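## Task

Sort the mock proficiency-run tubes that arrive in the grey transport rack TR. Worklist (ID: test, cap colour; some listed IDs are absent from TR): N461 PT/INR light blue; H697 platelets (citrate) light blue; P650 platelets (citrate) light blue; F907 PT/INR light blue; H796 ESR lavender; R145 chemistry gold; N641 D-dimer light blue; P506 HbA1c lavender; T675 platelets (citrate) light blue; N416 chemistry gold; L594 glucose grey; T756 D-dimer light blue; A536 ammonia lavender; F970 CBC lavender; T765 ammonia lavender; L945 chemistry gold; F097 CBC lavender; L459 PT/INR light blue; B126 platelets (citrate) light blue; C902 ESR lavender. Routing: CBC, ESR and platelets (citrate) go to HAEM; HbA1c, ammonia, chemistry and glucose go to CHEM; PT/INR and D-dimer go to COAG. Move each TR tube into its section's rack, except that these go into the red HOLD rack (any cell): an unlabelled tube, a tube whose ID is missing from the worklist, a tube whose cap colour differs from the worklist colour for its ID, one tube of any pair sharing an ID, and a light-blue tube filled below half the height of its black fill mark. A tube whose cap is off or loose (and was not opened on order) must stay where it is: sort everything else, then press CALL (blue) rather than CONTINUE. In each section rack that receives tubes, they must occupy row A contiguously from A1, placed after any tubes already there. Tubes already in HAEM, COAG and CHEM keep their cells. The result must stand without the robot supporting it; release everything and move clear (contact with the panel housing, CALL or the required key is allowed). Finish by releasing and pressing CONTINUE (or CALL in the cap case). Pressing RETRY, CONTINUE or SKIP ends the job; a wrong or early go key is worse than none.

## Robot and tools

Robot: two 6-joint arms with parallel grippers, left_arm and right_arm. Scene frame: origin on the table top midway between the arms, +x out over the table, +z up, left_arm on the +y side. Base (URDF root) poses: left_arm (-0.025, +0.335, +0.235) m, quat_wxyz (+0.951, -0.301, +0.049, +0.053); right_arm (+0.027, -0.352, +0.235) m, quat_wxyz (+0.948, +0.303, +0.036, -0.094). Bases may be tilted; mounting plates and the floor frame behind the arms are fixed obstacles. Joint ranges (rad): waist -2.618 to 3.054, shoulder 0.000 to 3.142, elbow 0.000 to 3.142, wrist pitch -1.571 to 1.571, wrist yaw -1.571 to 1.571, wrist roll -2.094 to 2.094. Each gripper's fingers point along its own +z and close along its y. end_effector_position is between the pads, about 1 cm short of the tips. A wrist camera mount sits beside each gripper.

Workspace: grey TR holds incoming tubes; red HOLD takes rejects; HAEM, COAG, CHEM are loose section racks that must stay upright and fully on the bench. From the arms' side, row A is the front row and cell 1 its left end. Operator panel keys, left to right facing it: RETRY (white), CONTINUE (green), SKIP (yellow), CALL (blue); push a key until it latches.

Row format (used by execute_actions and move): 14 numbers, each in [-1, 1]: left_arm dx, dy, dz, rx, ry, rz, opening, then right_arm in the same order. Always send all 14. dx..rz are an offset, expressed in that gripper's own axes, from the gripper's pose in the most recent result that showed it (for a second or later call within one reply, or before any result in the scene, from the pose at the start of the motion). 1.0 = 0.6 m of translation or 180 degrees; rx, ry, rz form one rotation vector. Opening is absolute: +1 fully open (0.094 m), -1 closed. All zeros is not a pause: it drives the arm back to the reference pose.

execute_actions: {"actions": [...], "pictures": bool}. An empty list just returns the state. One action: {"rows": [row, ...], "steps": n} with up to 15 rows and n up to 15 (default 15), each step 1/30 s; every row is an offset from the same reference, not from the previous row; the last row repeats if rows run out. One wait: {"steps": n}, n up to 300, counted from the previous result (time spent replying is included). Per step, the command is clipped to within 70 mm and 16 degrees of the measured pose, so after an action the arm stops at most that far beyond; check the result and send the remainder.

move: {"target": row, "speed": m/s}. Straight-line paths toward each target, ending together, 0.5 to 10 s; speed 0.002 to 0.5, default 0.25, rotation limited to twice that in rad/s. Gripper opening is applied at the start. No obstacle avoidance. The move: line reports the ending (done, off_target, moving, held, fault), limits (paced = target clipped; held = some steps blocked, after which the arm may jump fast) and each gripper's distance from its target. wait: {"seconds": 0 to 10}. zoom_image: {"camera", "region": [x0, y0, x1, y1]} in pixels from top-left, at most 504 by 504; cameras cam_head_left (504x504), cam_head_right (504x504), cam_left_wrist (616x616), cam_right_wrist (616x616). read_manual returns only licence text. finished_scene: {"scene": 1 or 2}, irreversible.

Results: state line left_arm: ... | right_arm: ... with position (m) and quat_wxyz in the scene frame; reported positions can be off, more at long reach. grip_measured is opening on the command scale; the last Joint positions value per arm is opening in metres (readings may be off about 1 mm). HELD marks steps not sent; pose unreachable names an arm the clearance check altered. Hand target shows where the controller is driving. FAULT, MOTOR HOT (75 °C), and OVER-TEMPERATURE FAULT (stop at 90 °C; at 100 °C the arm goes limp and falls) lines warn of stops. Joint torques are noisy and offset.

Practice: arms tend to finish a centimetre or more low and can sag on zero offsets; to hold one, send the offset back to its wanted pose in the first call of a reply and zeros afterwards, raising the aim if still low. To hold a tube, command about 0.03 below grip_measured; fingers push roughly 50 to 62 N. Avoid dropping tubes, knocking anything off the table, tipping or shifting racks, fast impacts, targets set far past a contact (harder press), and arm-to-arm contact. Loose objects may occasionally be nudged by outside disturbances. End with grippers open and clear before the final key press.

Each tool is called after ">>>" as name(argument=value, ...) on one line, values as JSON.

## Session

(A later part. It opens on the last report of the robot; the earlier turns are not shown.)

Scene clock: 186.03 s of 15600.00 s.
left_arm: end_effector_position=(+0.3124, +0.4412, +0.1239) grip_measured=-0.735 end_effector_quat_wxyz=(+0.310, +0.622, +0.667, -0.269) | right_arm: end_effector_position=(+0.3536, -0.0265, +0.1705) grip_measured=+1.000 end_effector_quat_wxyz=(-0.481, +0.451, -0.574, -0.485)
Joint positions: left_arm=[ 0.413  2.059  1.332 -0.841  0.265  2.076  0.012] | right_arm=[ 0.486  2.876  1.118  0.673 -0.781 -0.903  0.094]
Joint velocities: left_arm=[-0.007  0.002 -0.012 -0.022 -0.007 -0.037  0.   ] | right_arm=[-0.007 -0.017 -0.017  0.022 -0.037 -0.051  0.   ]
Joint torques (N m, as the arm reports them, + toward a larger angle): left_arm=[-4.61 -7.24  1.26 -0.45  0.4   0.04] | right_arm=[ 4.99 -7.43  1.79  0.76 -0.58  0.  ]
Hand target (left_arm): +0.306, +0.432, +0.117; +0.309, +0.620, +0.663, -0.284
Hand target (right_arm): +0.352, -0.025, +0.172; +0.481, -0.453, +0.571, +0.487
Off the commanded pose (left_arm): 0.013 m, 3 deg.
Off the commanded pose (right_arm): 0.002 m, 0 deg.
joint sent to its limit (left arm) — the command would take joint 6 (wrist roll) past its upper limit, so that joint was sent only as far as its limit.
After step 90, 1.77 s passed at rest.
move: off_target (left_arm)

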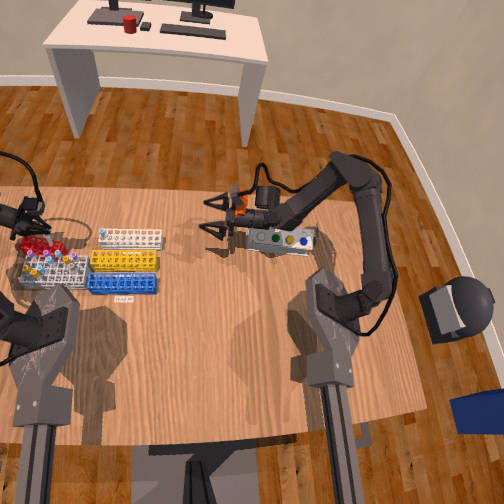

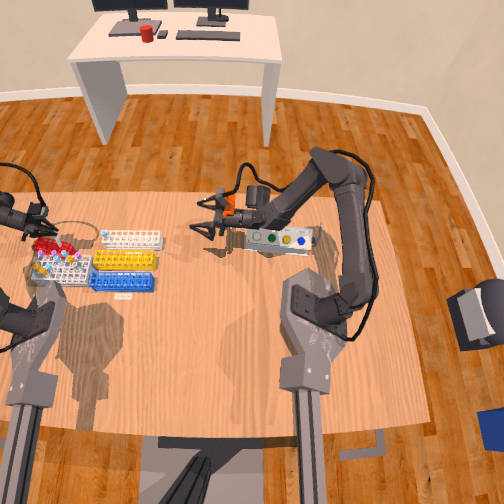

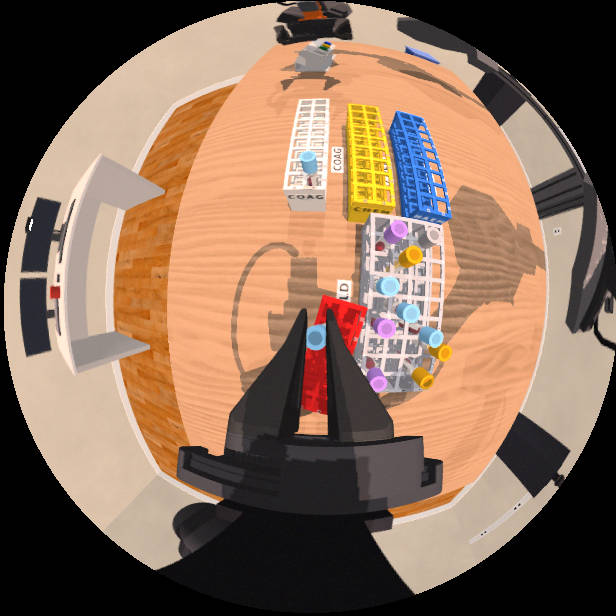

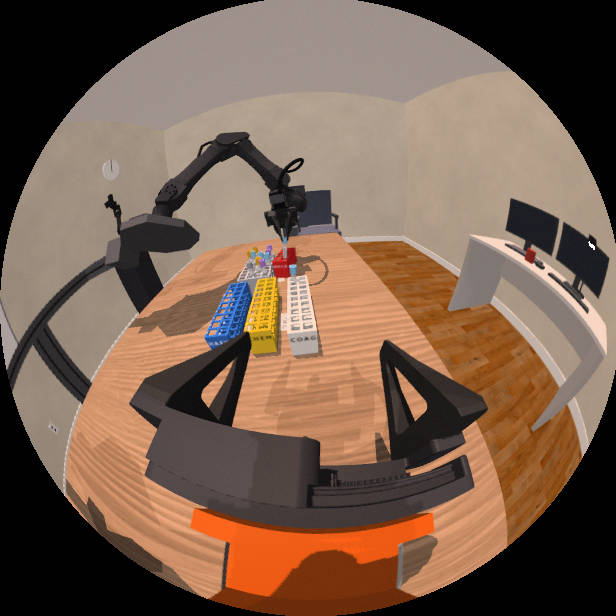

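>>> move(target=[0.018,-0.016,0.035,0,-0.005,0,-0.75,0,0,0,0,0,0,1], speed=0.02)

>>> execute_actions(actions=[{"rows":[[0,0,0,0,0,0,-0.55,0,0,0,0,0,0,1]],"steps":10}], pictures=false)

>>> move(target=[-0.07,0.008,-0.06,0,0,0,-0.5,-0.03,0.02,0.02,-0.02,-0.03,0,1], speed=0.1)

>>> move(target=[-0.1,-0.1,0.11,0.025,0.265,0.025,-0.5,0,0,0,0,0,0,1])

>>> zoom_image(camera="cam_left_wrist", region=[220, 180, 420, 380])

Scene clock: 197.00 s of 15600.00 s.
left_arm: end_effector_position=(+0.3122, +0.4416, +0.1087) grip_measured=-0.735 end_effector_quat_wxyz=(+0.310, +0.618, +0.676, -0.256) | right_arm: end_effector_position=(+0.3551, -0.0280, +0.1689) grip_measured=+1.000 end_effector_quat_wxyz=(-0.481, +0.450, -0.577, -0.483)
Joint positions: left_arm=[ 0.431  2.075  1.302 -0.768  0.261  2.078  0.012] | right_arm=[ 0.481  2.876  1.118  0.673 -0.776 -0.903  0.094]
Joint velocities: left_arm=[ 0.007 -0.007 -0.007  0.007 -0.095 -0.037  0.   ] | right_arm=[-0.007 -0.002 -0.002  0.066 -0.022  0.051  0.   ]
Joint torques (N m, as the arm reports them, + toward a larger angle): left_arm=[-4.51 -7.05  1.03 -0.45  0.42  0.01] | right_arm=[ 5.04 -7.42  1.83  0.75 -0.53 -0.03]
Hand target (left_arm): +0.304, +0.432, +0.102; +0.308, +0.615, +0.672, -0.274
Hand target (right_arm): +0.354, -0.027, +0.170; +0.481, -0.451, +0.574, +0.485
Off the commanded pose (left_arm): 0.015 m, 2 deg.
Off the commanded pose (right_arm): 0.003 m, 0 deg.
joint sent to its limit (left arm) — the command would take joint 6 (wrist roll) past its upper limit, so that joint was sent only as far as its limit.
After step 90, 6.40 s passed at rest.
move: off_target (left_arm)

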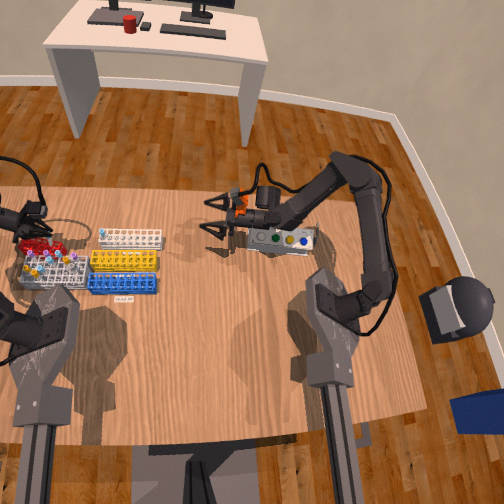

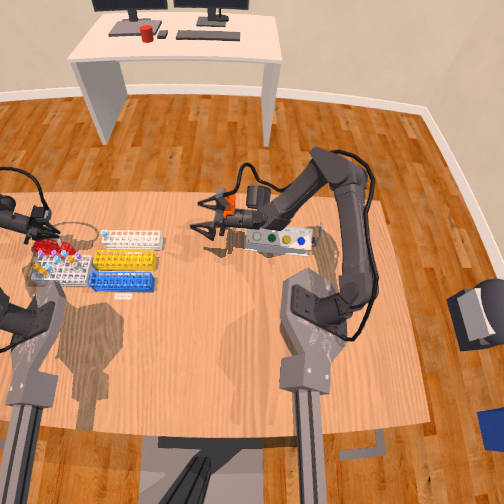

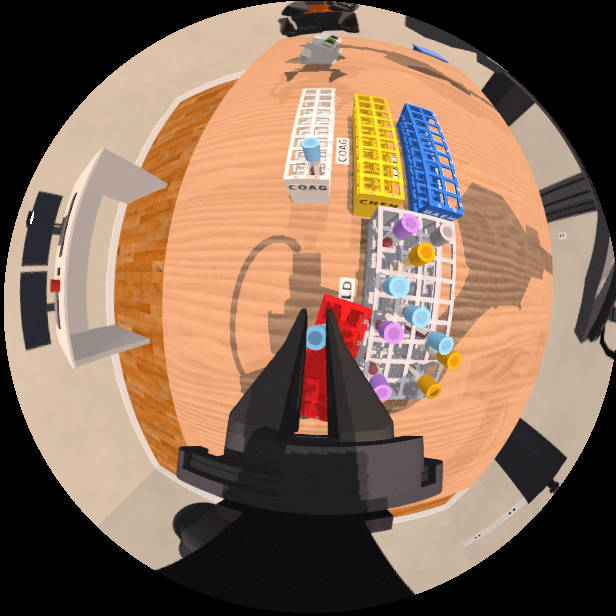

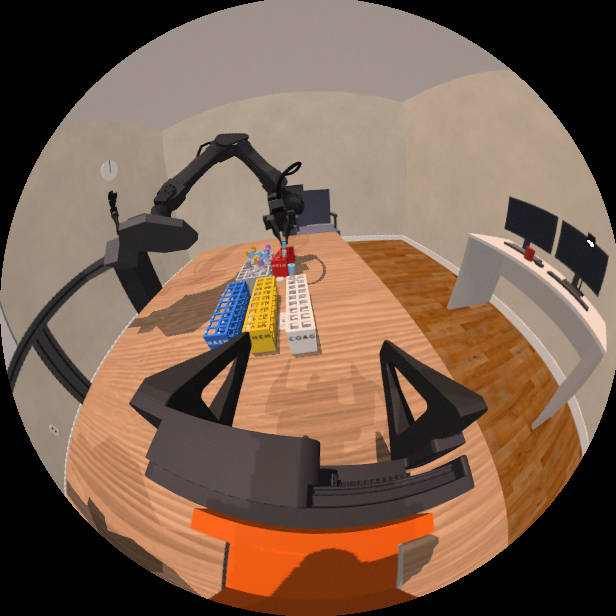

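Scene clock: 197.33 s of 15600.00 s.
left_arm: end_effector_position=(+0.3117, +0.4421, +0.1081) grip_measured=-0.552 end_effector_quat_wxyz=(+0.307, +0.619, +0.676, -0.256) | right_arm: end_effector_position=(+0.3566, -0.0294, +0.1673) grip_measured=+1.000 end_effector_quat_wxyz=(-0.481, +0.448, -0.580, -0.482)
Joint positions: left_arm=[ 0.431  2.075  1.302 -0.768  0.255  2.078  0.021] | right_arm=[ 0.476  2.876  1.118  0.673 -0.773 -0.903  0.094]
Joint velocities: left_arm=[-0.022  0.007 -0.012  0.007  0.066 -0.007 -0.001] | right_arm=[ 0.007 -0.022 -0.012 -0.066  0.022 -0.007  0.   ]
Joint torques (N m, as the arm reports them, + toward a larger angle): left_arm=[-4.69 -8.87  2.31 -0.5   0.39 -0.01] | right_arm=[ 5.07 -7.35  1.83  0.71 -0.57 -0.01]
Hand target (left_arm): +0.312, +0.442, +0.109; +0.310, +0.618, +0.676, -0.256
Hand target (right_arm): +0.355, -0.028, +0.169; +0.481, -0.450, +0.577, +0.483
Off the commanded pose (left_arm): 0.001 m, 0 deg.
Off the commanded pose (right_arm): 0.003 m, 0 deg.
Steps of this call (steps 1 to 10: all 10 steps of this action). Readings (end_effector_position):
1: left_arm (+0.3122, +0.4416, +0.1086) | right_arm (+0.3552, -0.0281, +0.1687)
2: left_arm (+0.3121, +0.4418, +0.1085) | right_arm (+0.3554, -0.0282, +0.1686)
4: left_arm (+0.3119, +0.4419, +0.1083) | right_arm (+0.3560, -0.0288, +0.1679)
8: left_arm (+0.3117, +0.4421, +0.1081) | right_arm (+0.3566, -0.0294, +0.1673)
10: the state above

Scene clock: 198.60 s of 15600.00 s.
left_arm: end_effector_position=(+0.3176, +0.4461, +0.1543) grip_measured=-0.502 end_effector_quat_wxyz=(+0.306, +0.617, +0.682, -0.247) | right_arm: end_effector_position=(+0.3445, -0.0223, +0.1756) grip_measured=+1.000 end_effector_quat_wxyz=(-0.480, +0.437, -0.560, -0.516)
Joint positions: left_arm=[ 0.366  1.955  1.302 -0.852  0.245  2.002  0.023] | right_arm=[ 0.489  2.901  1.118  0.709 -0.844 -0.859  0.094]
Joint velocities: left_arm=[-0.007  0.017 -0.007  0.037 -0.037 -0.022 -0.   ] | right_arm=[-0.002  0.002 -0.007  0.051  0.007  0.037  0.   ]
Joint torques (N m, as the arm reports them, + toward a larger angle): left_arm=[-6.01 -9.89  2.73 -0.63  0.41 -0.05] | right_arm=[ 5.73 -6.71  4.02  0.77 -0.81  0.02]
Hand target (left_arm): +0.315, +0.441, +0.164; +0.307, +0.619, +0.676, -0.256
Hand target (right_arm): +0.348, -0.015, +0.185; +0.492, -0.441, +0.541, +0.520
Off the commanded pose (left_arm): 0.011 m, 1 deg.
Off the commanded pose (right_arm): 0.013 m, 3 deg.
move: off_target (left_arm, right_arm)

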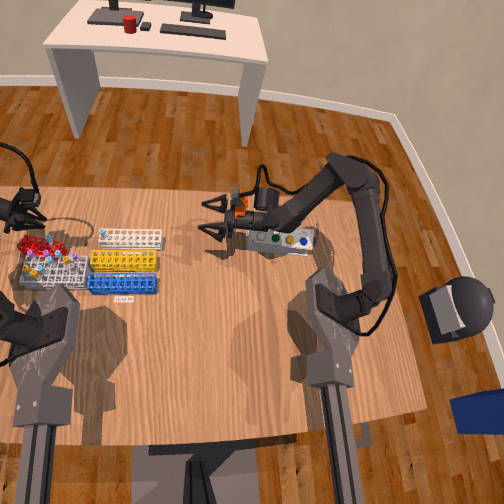

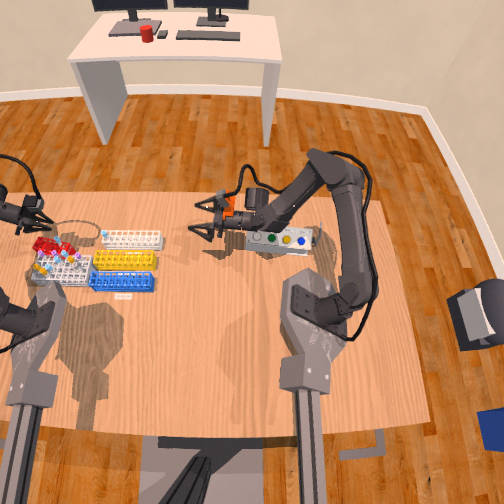

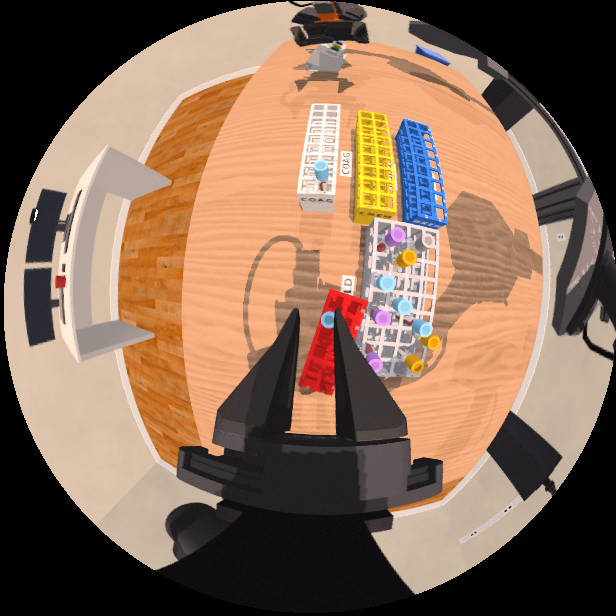

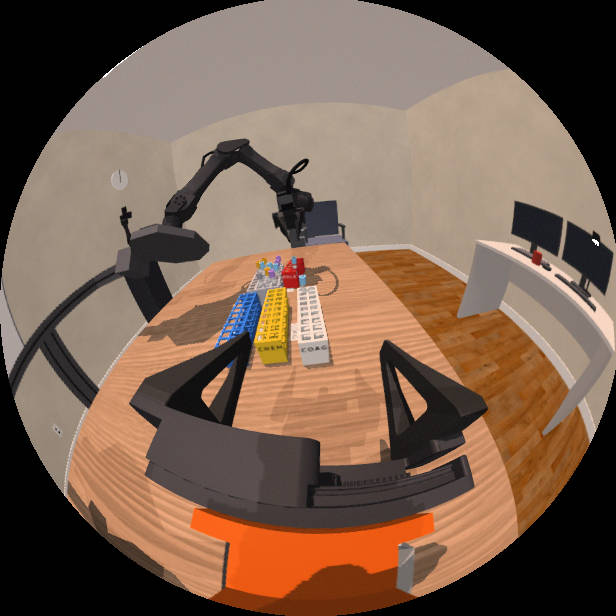

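Scene clock: 200.93 s of 15600.00 s.
left_arm: end_effector_position=(+0.2753, +0.3539, +0.1546) grip_measured=-0.502 end_effector_quat_wxyz=(+0.007, +0.689, +0.724, +0.018) | right_arm: end_effector_position=(+0.3460, -0.0235, +0.1742) grip_measured=+1.000 end_effector_quat_wxyz=(-0.480, +0.435, -0.563, -0.514)
Joint positions: left_arm=[-0.285  1.963  0.896 -0.513 -0.64   1.355  0.023] | right_arm=[ 0.484  2.901  1.118  0.709 -0.84  -0.859  0.094]
Joint velocities: left_arm=[ 0.017 -0.002  0.012  0.022 -0.022  0.007  0.001] | right_arm=[ 0.017 -0.012 -0.002 -0.007 -0.051 -0.022  0.   ]
Joint torques (N m, as the arm reports them, + toward a larger angle): left_arm=[-5.93 -4.58  3.27  0.08 -0.09 -0.05] | right_arm=[ 4.92 -7.34  1.79  0.7  -0.57 -0.01]
Hand target (left_arm): +0.268, +0.349, +0.152; -0.004, +0.699, +0.715, +0.013
Hand target (right_arm): +0.345, -0.022, +0.176; +0.480, -0.437, +0.560, +0.516
Off the commanded pose (left_arm): 0.009 m, 3 deg.
Off the commanded pose (right_arm): 0.002 m, 0 deg.
move: off_target (left_arm)

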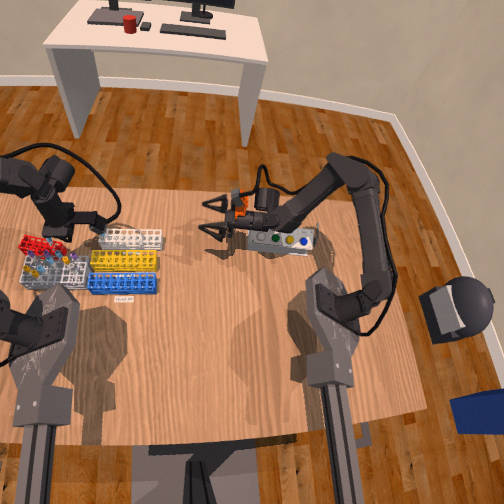

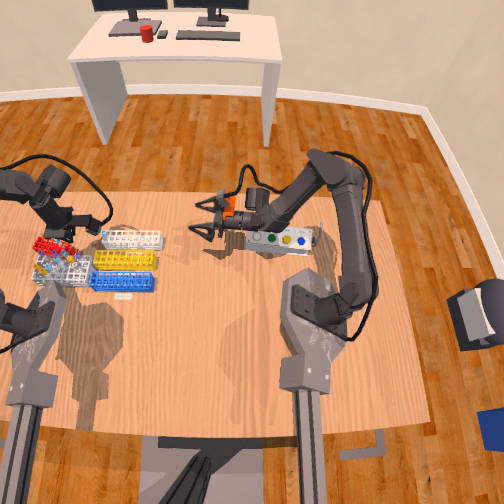

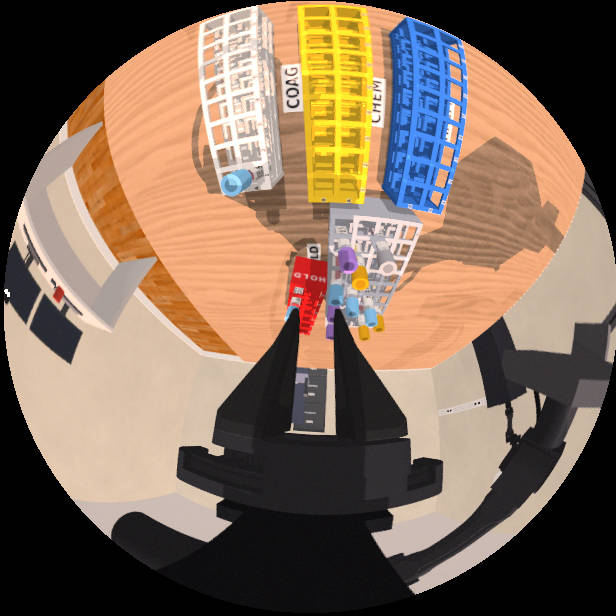

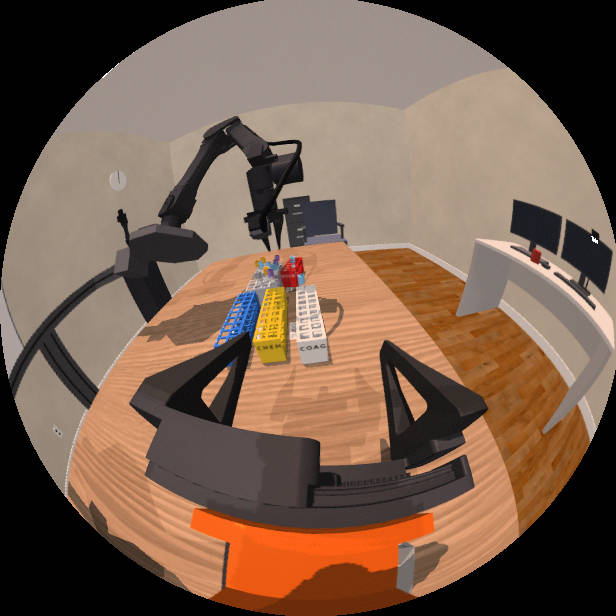

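Region (220, 180, 420, 380) of cam_left_wrist's 616x616 image, scaled by 2.520, with more detail than that image has.

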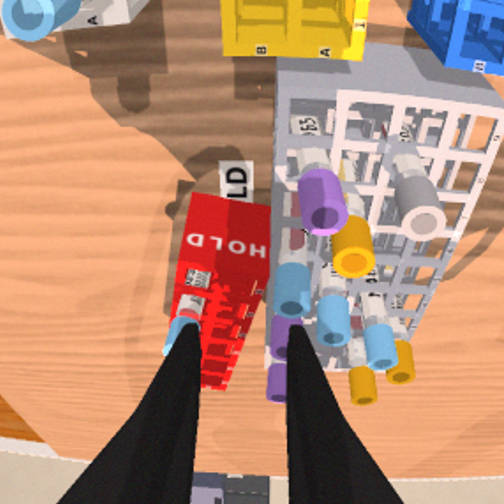

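>>> move(target=[-0.013,-0.058,0.059,0.011,-0.005,0.016,-0.5,0,0,0,0,0,0,1], speed=0.1)

>>> zoom_image(camera="cam_left_wrist", region=[220, 180, 420, 380])

Scene clock: 207.30 s of 15600.00 s.
left_arm: end_effector_position=(+0.2487, +0.3510, +0.1242) grip_measured=-0.502 end_effector_quat_wxyz=(+0.000, +0.703, +0.711, +0.014) | right_arm: end_effector_position=(+0.3475, -0.0248, +0.1727) grip_measured=+1.000 end_effector_quat_wxyz=(-0.479, +0.434, -0.565, -0.512)
Joint positions: left_arm=[-0.243  1.993  0.764 -0.339 -0.642  1.433  0.023] | right_arm=[ 0.479  2.901  1.118  0.709 -0.836 -0.859  0.094]
Joint velocities: left_arm=[-0.022 -0.012  0.002 -0.037  0.022 -0.037  0.   ] | right_arm=[ 0.002 -0.002 -0.012 -0.037 -0.022 -0.007  0.   ]
Joint torques (N m, as the arm reports them, + toward a larger angle): left_arm=[-4.2  -4.59  1.65  0.4   0.13  0.05] | right_arm=[ 5.04 -7.35  1.69  0.74 -0.56 -0.01]
Hand target (left_arm): +0.242, +0.346, +0.118; +0.000, +0.707, +0.707, +0.001
Hand target (right_arm): +0.346, -0.024, +0.174; +0.480, -0.435, +0.563, +0.514
Off the commanded pose (left_arm): 0.011 m, 2 deg.
Off the commanded pose (right_arm): 0.002 m, 0 deg.
After step 90, 2.27 s passed at rest.
move: off_target (left_arm)

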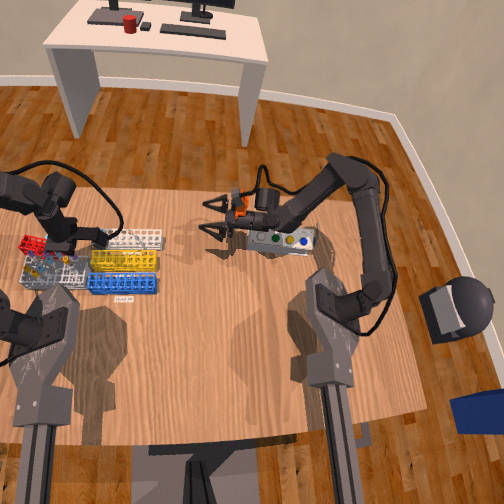

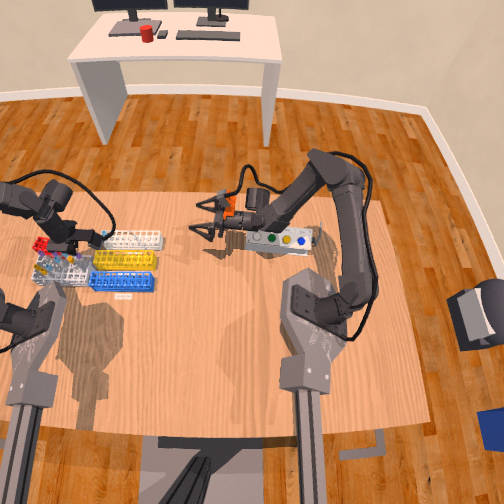

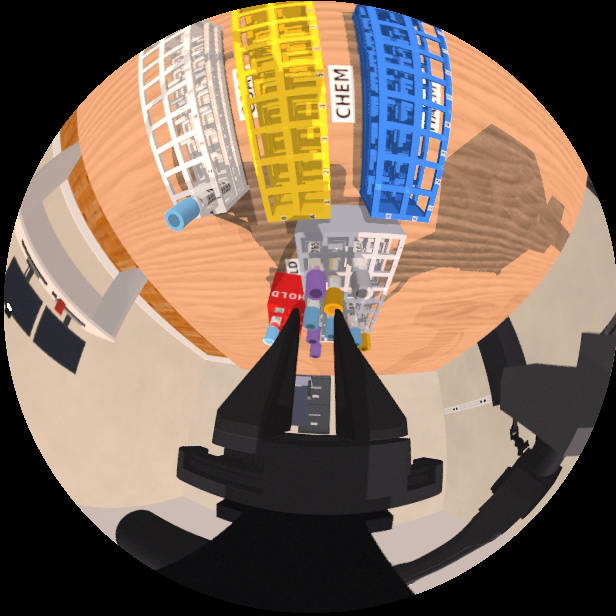

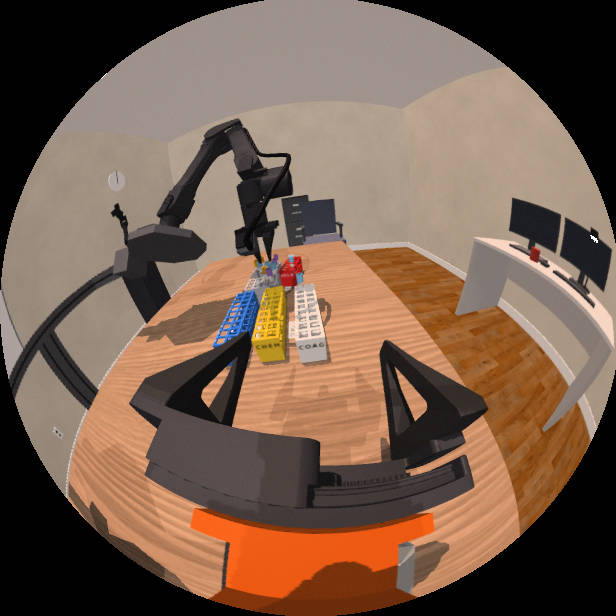

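Region (220, 180, 420, 380) of cam_left_wrist's 616x616 image, scaled by 2.520, with more detail than that image has.

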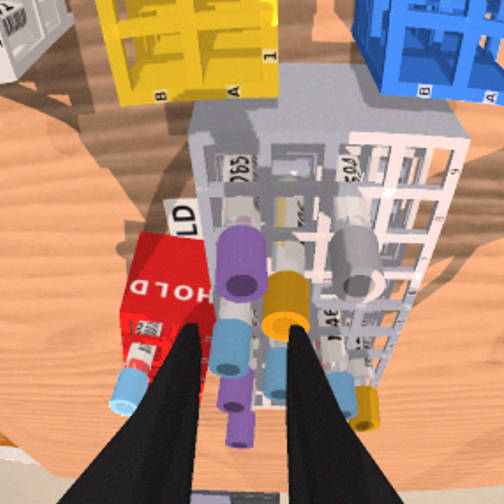

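>>> move(target=[-0.006,-0.013,0.071,0.006,-0.006,0.004,-0.53,0,0,0,0,0,0,1], speed=0.05)

>>> execute_actions(actions=[{"rows":[[0,0,0,0,0,0,-0.74,0,0,0,0,0,0,1]]}])

>>> zoom_image(camera="cam_left_wrist", region=[220, 220, 420, 420])

Scene clock: 214.43 s of 15600.00 s.
left_arm: end_effector_position=(+0.2509, +0.3549, +0.0879) grip_measured=-0.528 end_effector_quat_wxyz=(+0.001, +0.701, +0.713, +0.017) | right_arm: end_effector_position=(+0.3489, -0.0260, +0.1712) grip_measured=+1.000 end_effector_quat_wxyz=(-0.479, +0.432, -0.568, -0.510)
Joint positions: left_arm=[-0.154  2.094  0.742 -0.145 -0.642  1.541  0.022] | right_arm=[ 0.475  2.901  1.118  0.709 -0.832 -0.859  0.094]
Joint velocities: left_arm=[-0.017  0.002  0.007  0.037 -0.007 -0.095  0.   ] | right_arm=[ 0.002  0.017  0.002 -0.007 -0.081  0.007  0.   ]
Joint torques (N m, as the arm reports them, + toward a larger angle): left_arm=[-4.37 -4.69  0.74  0.47  0.15  0.03] | right_arm=[ 5.01 -7.36  1.77  0.74 -0.55  0.01]
Hand target (left_arm): +0.241, +0.349, +0.082; -0.000, +0.707, +0.707, +0.001
Hand target (right_arm): +0.347, -0.025, +0.173; +0.479, -0.434, +0.565, +0.512
Off the commanded pose (left_arm): 0.013 m, 2 deg.
Off the commanded pose (right_arm): 0.002 m, 0 deg.
After step 90, 2.80 s passed at rest.
move: off_target (left_arm)

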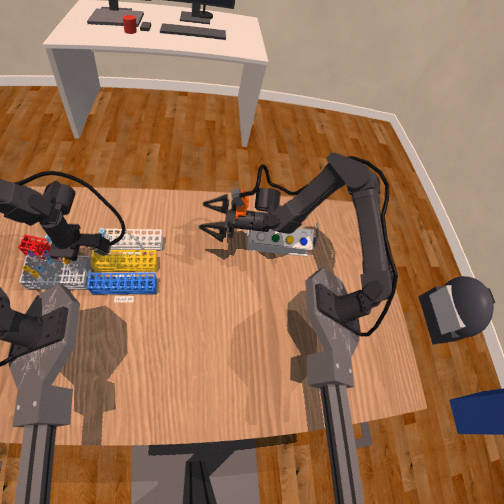

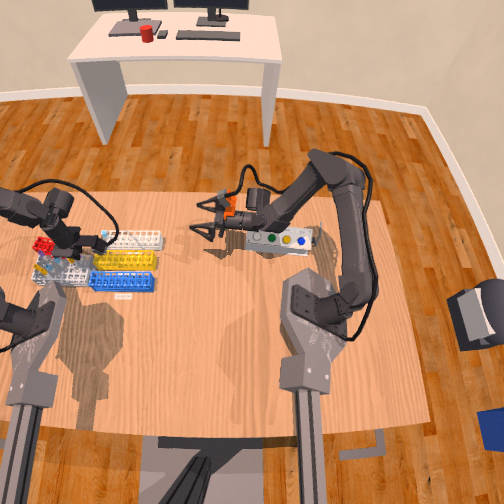

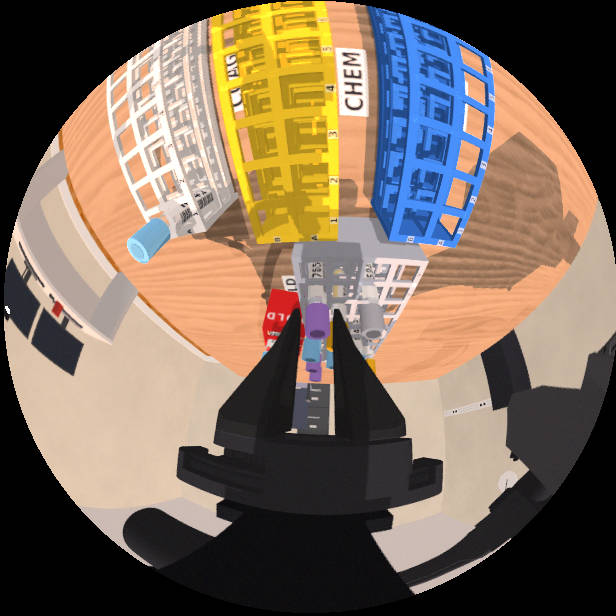

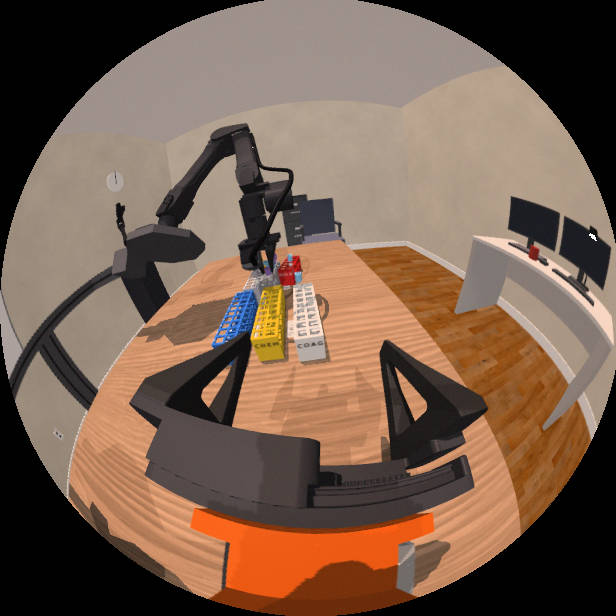

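Scene clock: 214.93 s of 15600.00 s.
left_arm: end_effector_position=(+0.2510, +0.3549, +0.0879) grip_measured=-0.716 end_effector_quat_wxyz=(+0.001, +0.701, +0.713, +0.017) | right_arm: end_effector_position=(+0.3503, -0.0274, +0.1697) grip_measured=+1.000 end_effector_quat_wxyz=(-0.479, +0.430, -0.571, -0.509)
Joint positions: left_arm=[-0.154  2.094  0.742 -0.145 -0.642  1.541  0.013] | right_arm=[ 0.47   2.901  1.118  0.709 -0.828 -0.859  0.094]
Joint velocities: left_arm=[-0.007  0.002  0.002  0.037 -0.007 -0.051  0.   ] | right_arm=[-0.012  0.012 -0.012 -0.022  0.022  0.022  0.   ]
Joint torques (N m, as the arm reports them, + toward a larger angle): left_arm=[-4.79 -6.25  1.92  0.28 -0.03 -0.03] | right_arm=[ 4.95 -7.34  1.68  0.72 -0.55 -0.01]
Hand target (left_arm): +0.251, +0.355, +0.088; +0.001, +0.701, +0.713, +0.017
Hand target (right_arm): +0.349, -0.026, +0.171; +0.479, -0.432, +0.568, +0.510
Off the commanded pose (left_arm): 0.000 m, 0 deg.
Off the commanded pose (right_arm): 0.003 m, 0 deg.
Steps of this call (steps 1 to 15: all 15 steps of this action). Readings (end_effector_position):
1: left_arm (+0.2510, +0.3549, +0.0879) | right_arm (+0.3490, -0.0261, +0.1711)
2: left_arm (+0.2510, +0.3549, +0.0879) | right_arm (+0.3492, -0.0263, +0.1709)
4: left_arm (+0.2510, +0.3549, +0.0879) | right_arm (+0.3497, -0.0268, +0.1704)
8: left_arm (+0.2510, +0.3549, +0.0879) | right_arm (+0.3503, -0.0274, +0.1698)
15: the state above

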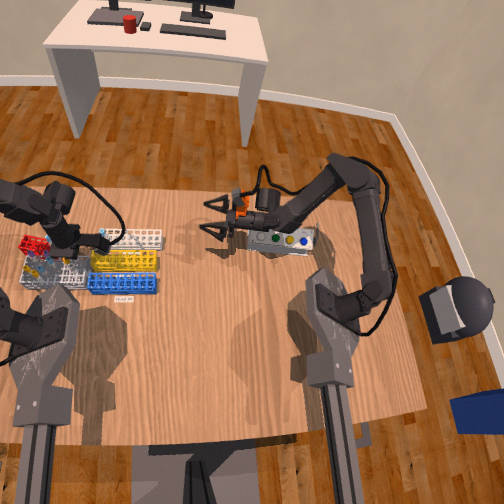

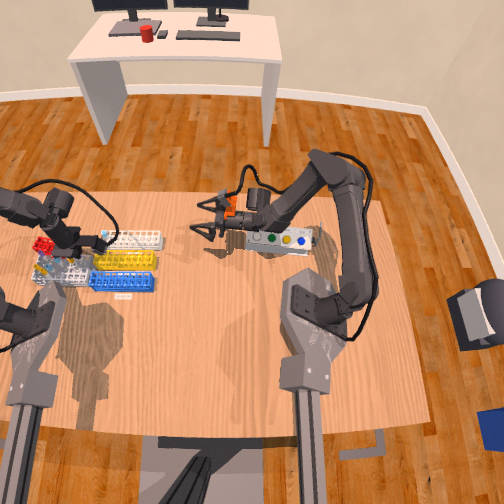

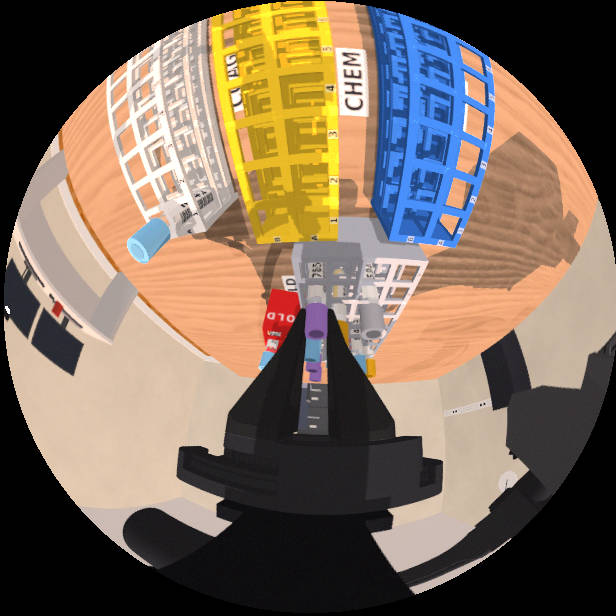

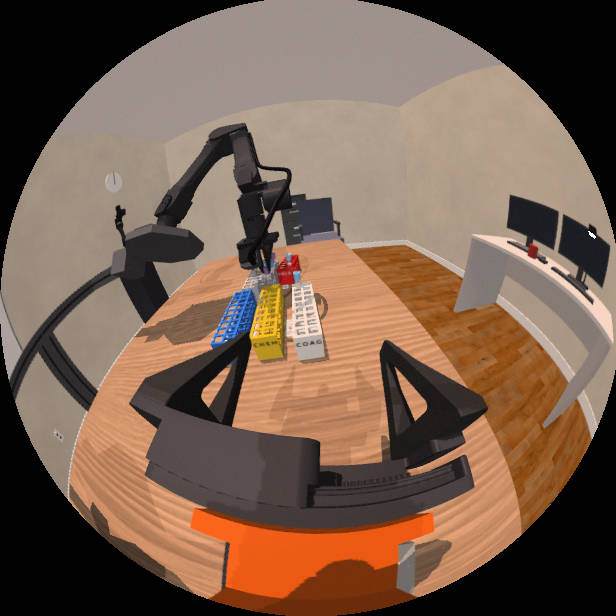

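Region (220, 220, 420, 420) of cam_left_wrist's 616x616 image, scaled by 2.520, with more detail than that image has.

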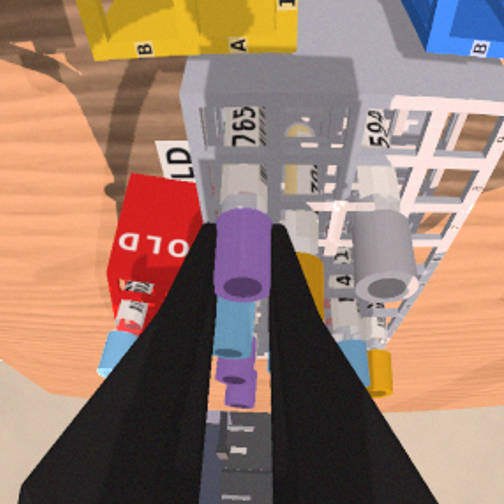

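>>> move(target=[0,0.012,-0.15,0,0,0,-0.75,-0.03,0.02,0.02,0,-0.03,0,1], speed=0.08)

>>> move(target=[-0.11,-0.008,0.035,0,-0.01,0.004,-0.75,0,0,0,0,0,0,1], speed=0.1)

>>> zoom_image(camera="cam_left_wrist", region=[250, 200, 390, 340])

>>> zoom_image(camera="cam_head_left", region=[70, 225, 130, 285])

Scene clock: 222.03 s of 15600.00 s.
left_arm: end_effector_position=(+0.2504, +0.3537, +0.1685) grip_measured=-0.716 end_effector_quat_wxyz=(-0.009, +0.702, +0.712, +0.011) | right_arm: end_effector_position=(+0.3604, -0.0195, +0.1875) grip_measured=+1.000 end_effector_quat_wxyz=(-0.515, +0.400, -0.558, -0.513)
Joint positions: left_arm=[-0.332  1.901  0.851 -0.607 -0.643  1.306  0.013] | right_arm=[ 0.499  2.935  1.118  0.908 -0.846 -0.73   0.094]
Joint velocities: left_arm=[ 0.002  0.017 -0.002 -0.007  0.037  0.066 -0.   ] | right_arm=[ 0.007  0.002  0.012 -0.051 -0.066  0.037  0.   ]
Joint torques (N m, as the arm reports them, + toward a larger angle): left_arm=[-5.76 -6.99  4.83  0.04  0.01 -0.06] | right_arm=[ 5.92 -6.74  0.25  0.9  -0.72  0.03]
Hand target (left_arm): +0.257, +0.353, +0.178; +0.002, +0.701, +0.713, +0.016
Hand target (right_arm): +0.343, -0.014, +0.189; +0.505, -0.407, +0.548, +0.529
Off the commanded pose (left_arm): 0.011 m, 1 deg.
Off the commanded pose (right_arm): 0.018 m, 2 deg.
After step 90, 2.40 s passed at rest.
move: off_target (left_arm, right_arm)

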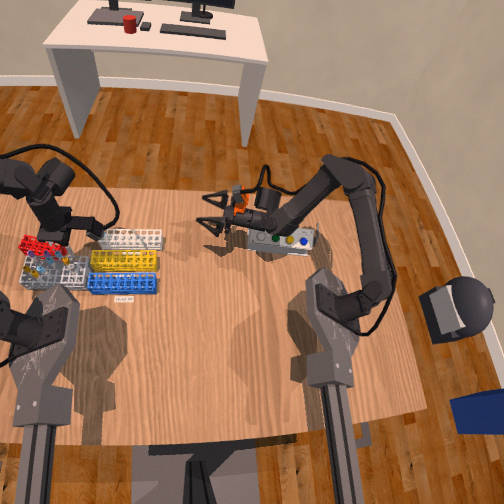

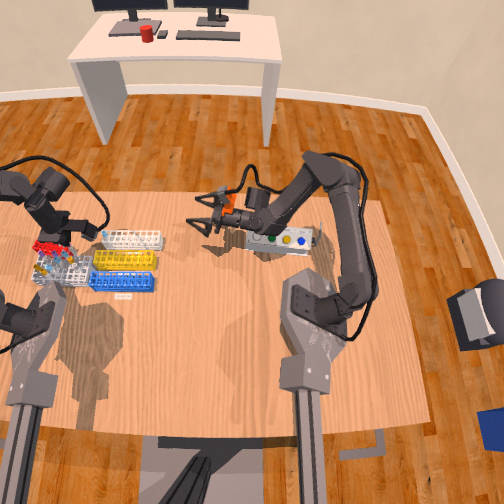

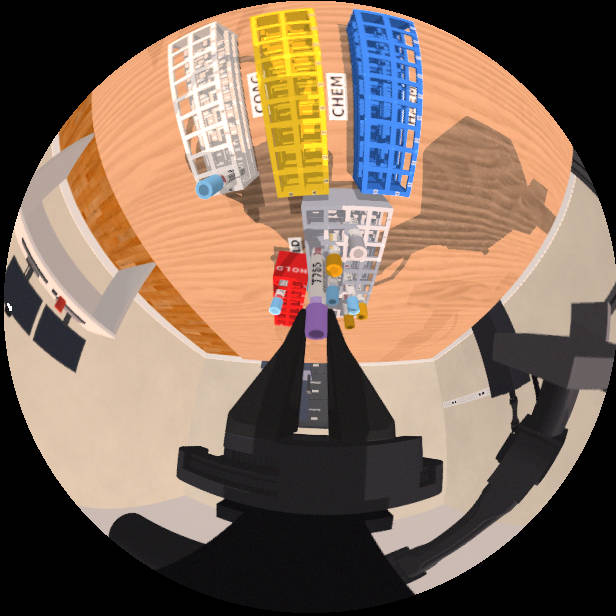

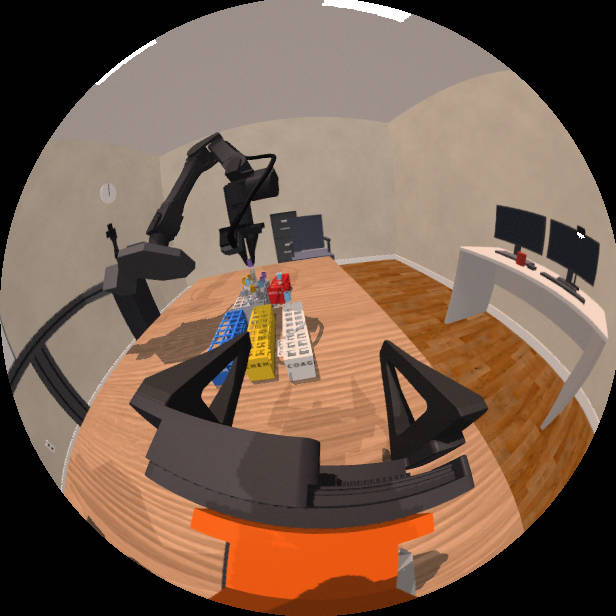

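Scene clock: 223.23 s of 15600.00 s.
left_arm: end_effector_position=(+0.2388, +0.2987, +0.1448) grip_measured=-0.716 end_effector_quat_wxyz=(-0.011, +0.708, +0.706, +0.004) | right_arm: end_effector_position=(+0.3618, -0.0208, +0.1863) grip_measured=+1.000 end_effector_quat_wxyz=(-0.515, +0.398, -0.560, -0.512)
Joint positions: left_arm=[-0.444  2.097  0.851 -0.504 -0.617  1.178  0.013] | right_arm=[ 0.494  2.935  1.118  0.908 -0.844 -0.73   0.094]
Joint velocities: left_arm=[-0.012 -0.017 -0.002 -0.066 -0.066 -0.051 -0.002] | right_arm=[ 0.007 -0.017 -0.027 -0.051  0.051 -0.037  0.   ]
Joint torques (N m, as the arm reports them, + toward a larger angle): left_arm=[-5.95 -4.76  4.54  0.36  0.13 -0.06] | right_arm=[ 4.94 -7.42  1.72  0.83 -0.5  -0.01]
Hand target (left_arm): +0.245, +0.288, +0.146; +0.003, +0.707, +0.708, -0.000
Hand target (right_arm): +0.360, -0.020, +0.187; +0.515, -0.400, +0.558, +0.513
Off the commanded pose (left_arm): 0.013 m, 2 deg.
Off the commanded pose (right_arm): 0.002 m, 0 deg.
move: off_target (left_arm)

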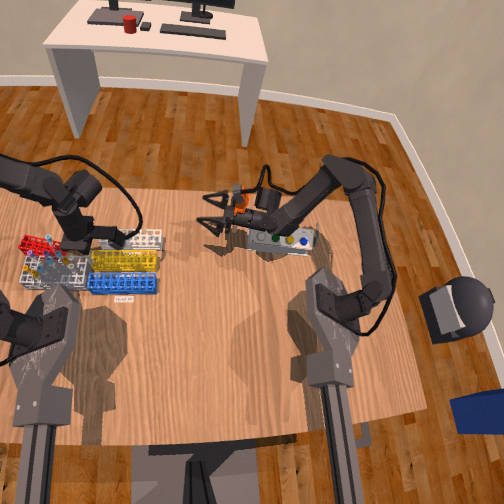

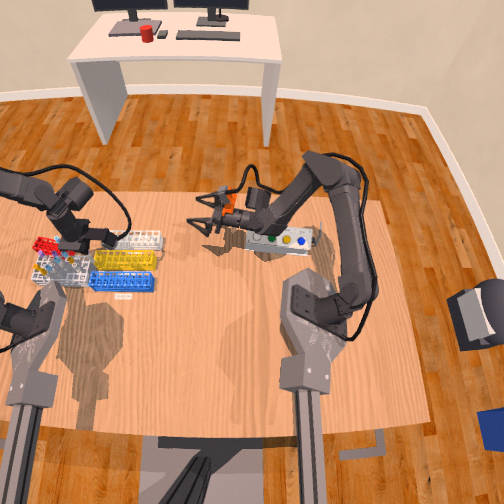

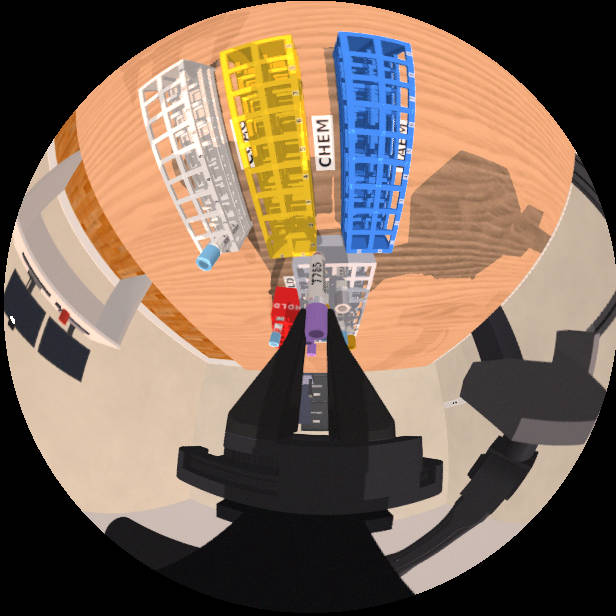

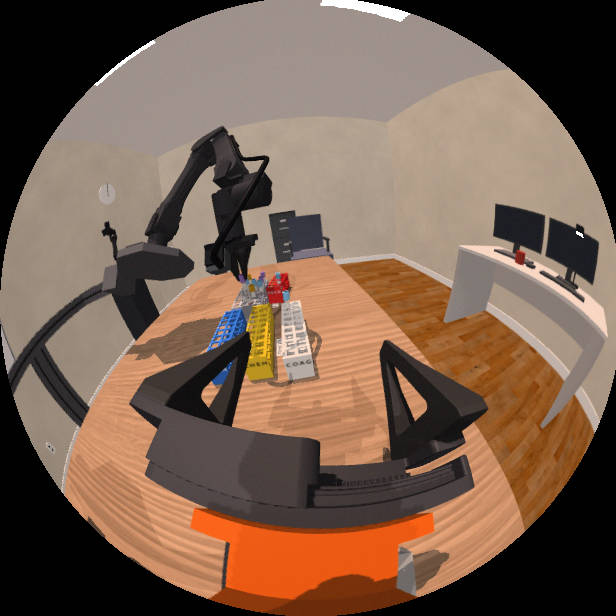

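Region (250, 200, 390, 340) of cam_left_wrist's 616x616 image, scaled by 3.600, with more detail than that image has.

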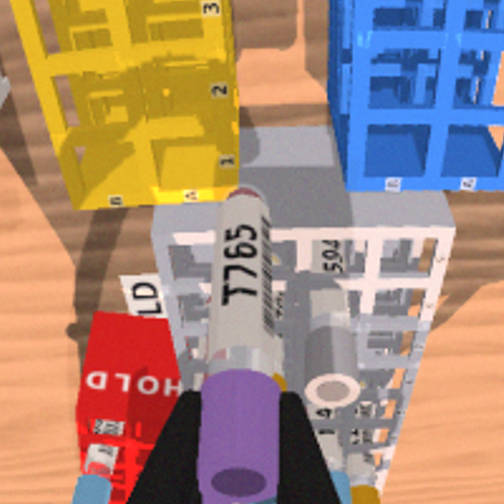

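Region (70, 225, 130, 285) of cam_head_left's 504x504 image, scaled by 8.400, with more detail than that image has.

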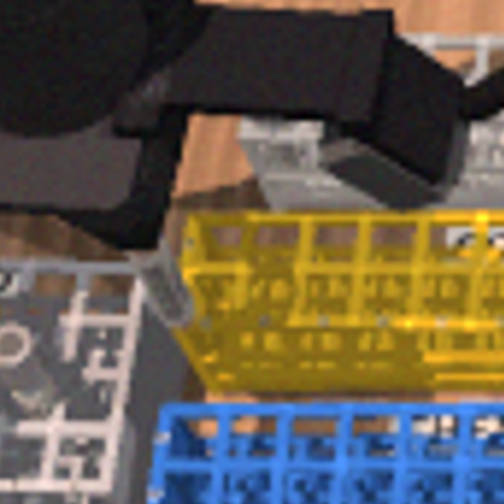

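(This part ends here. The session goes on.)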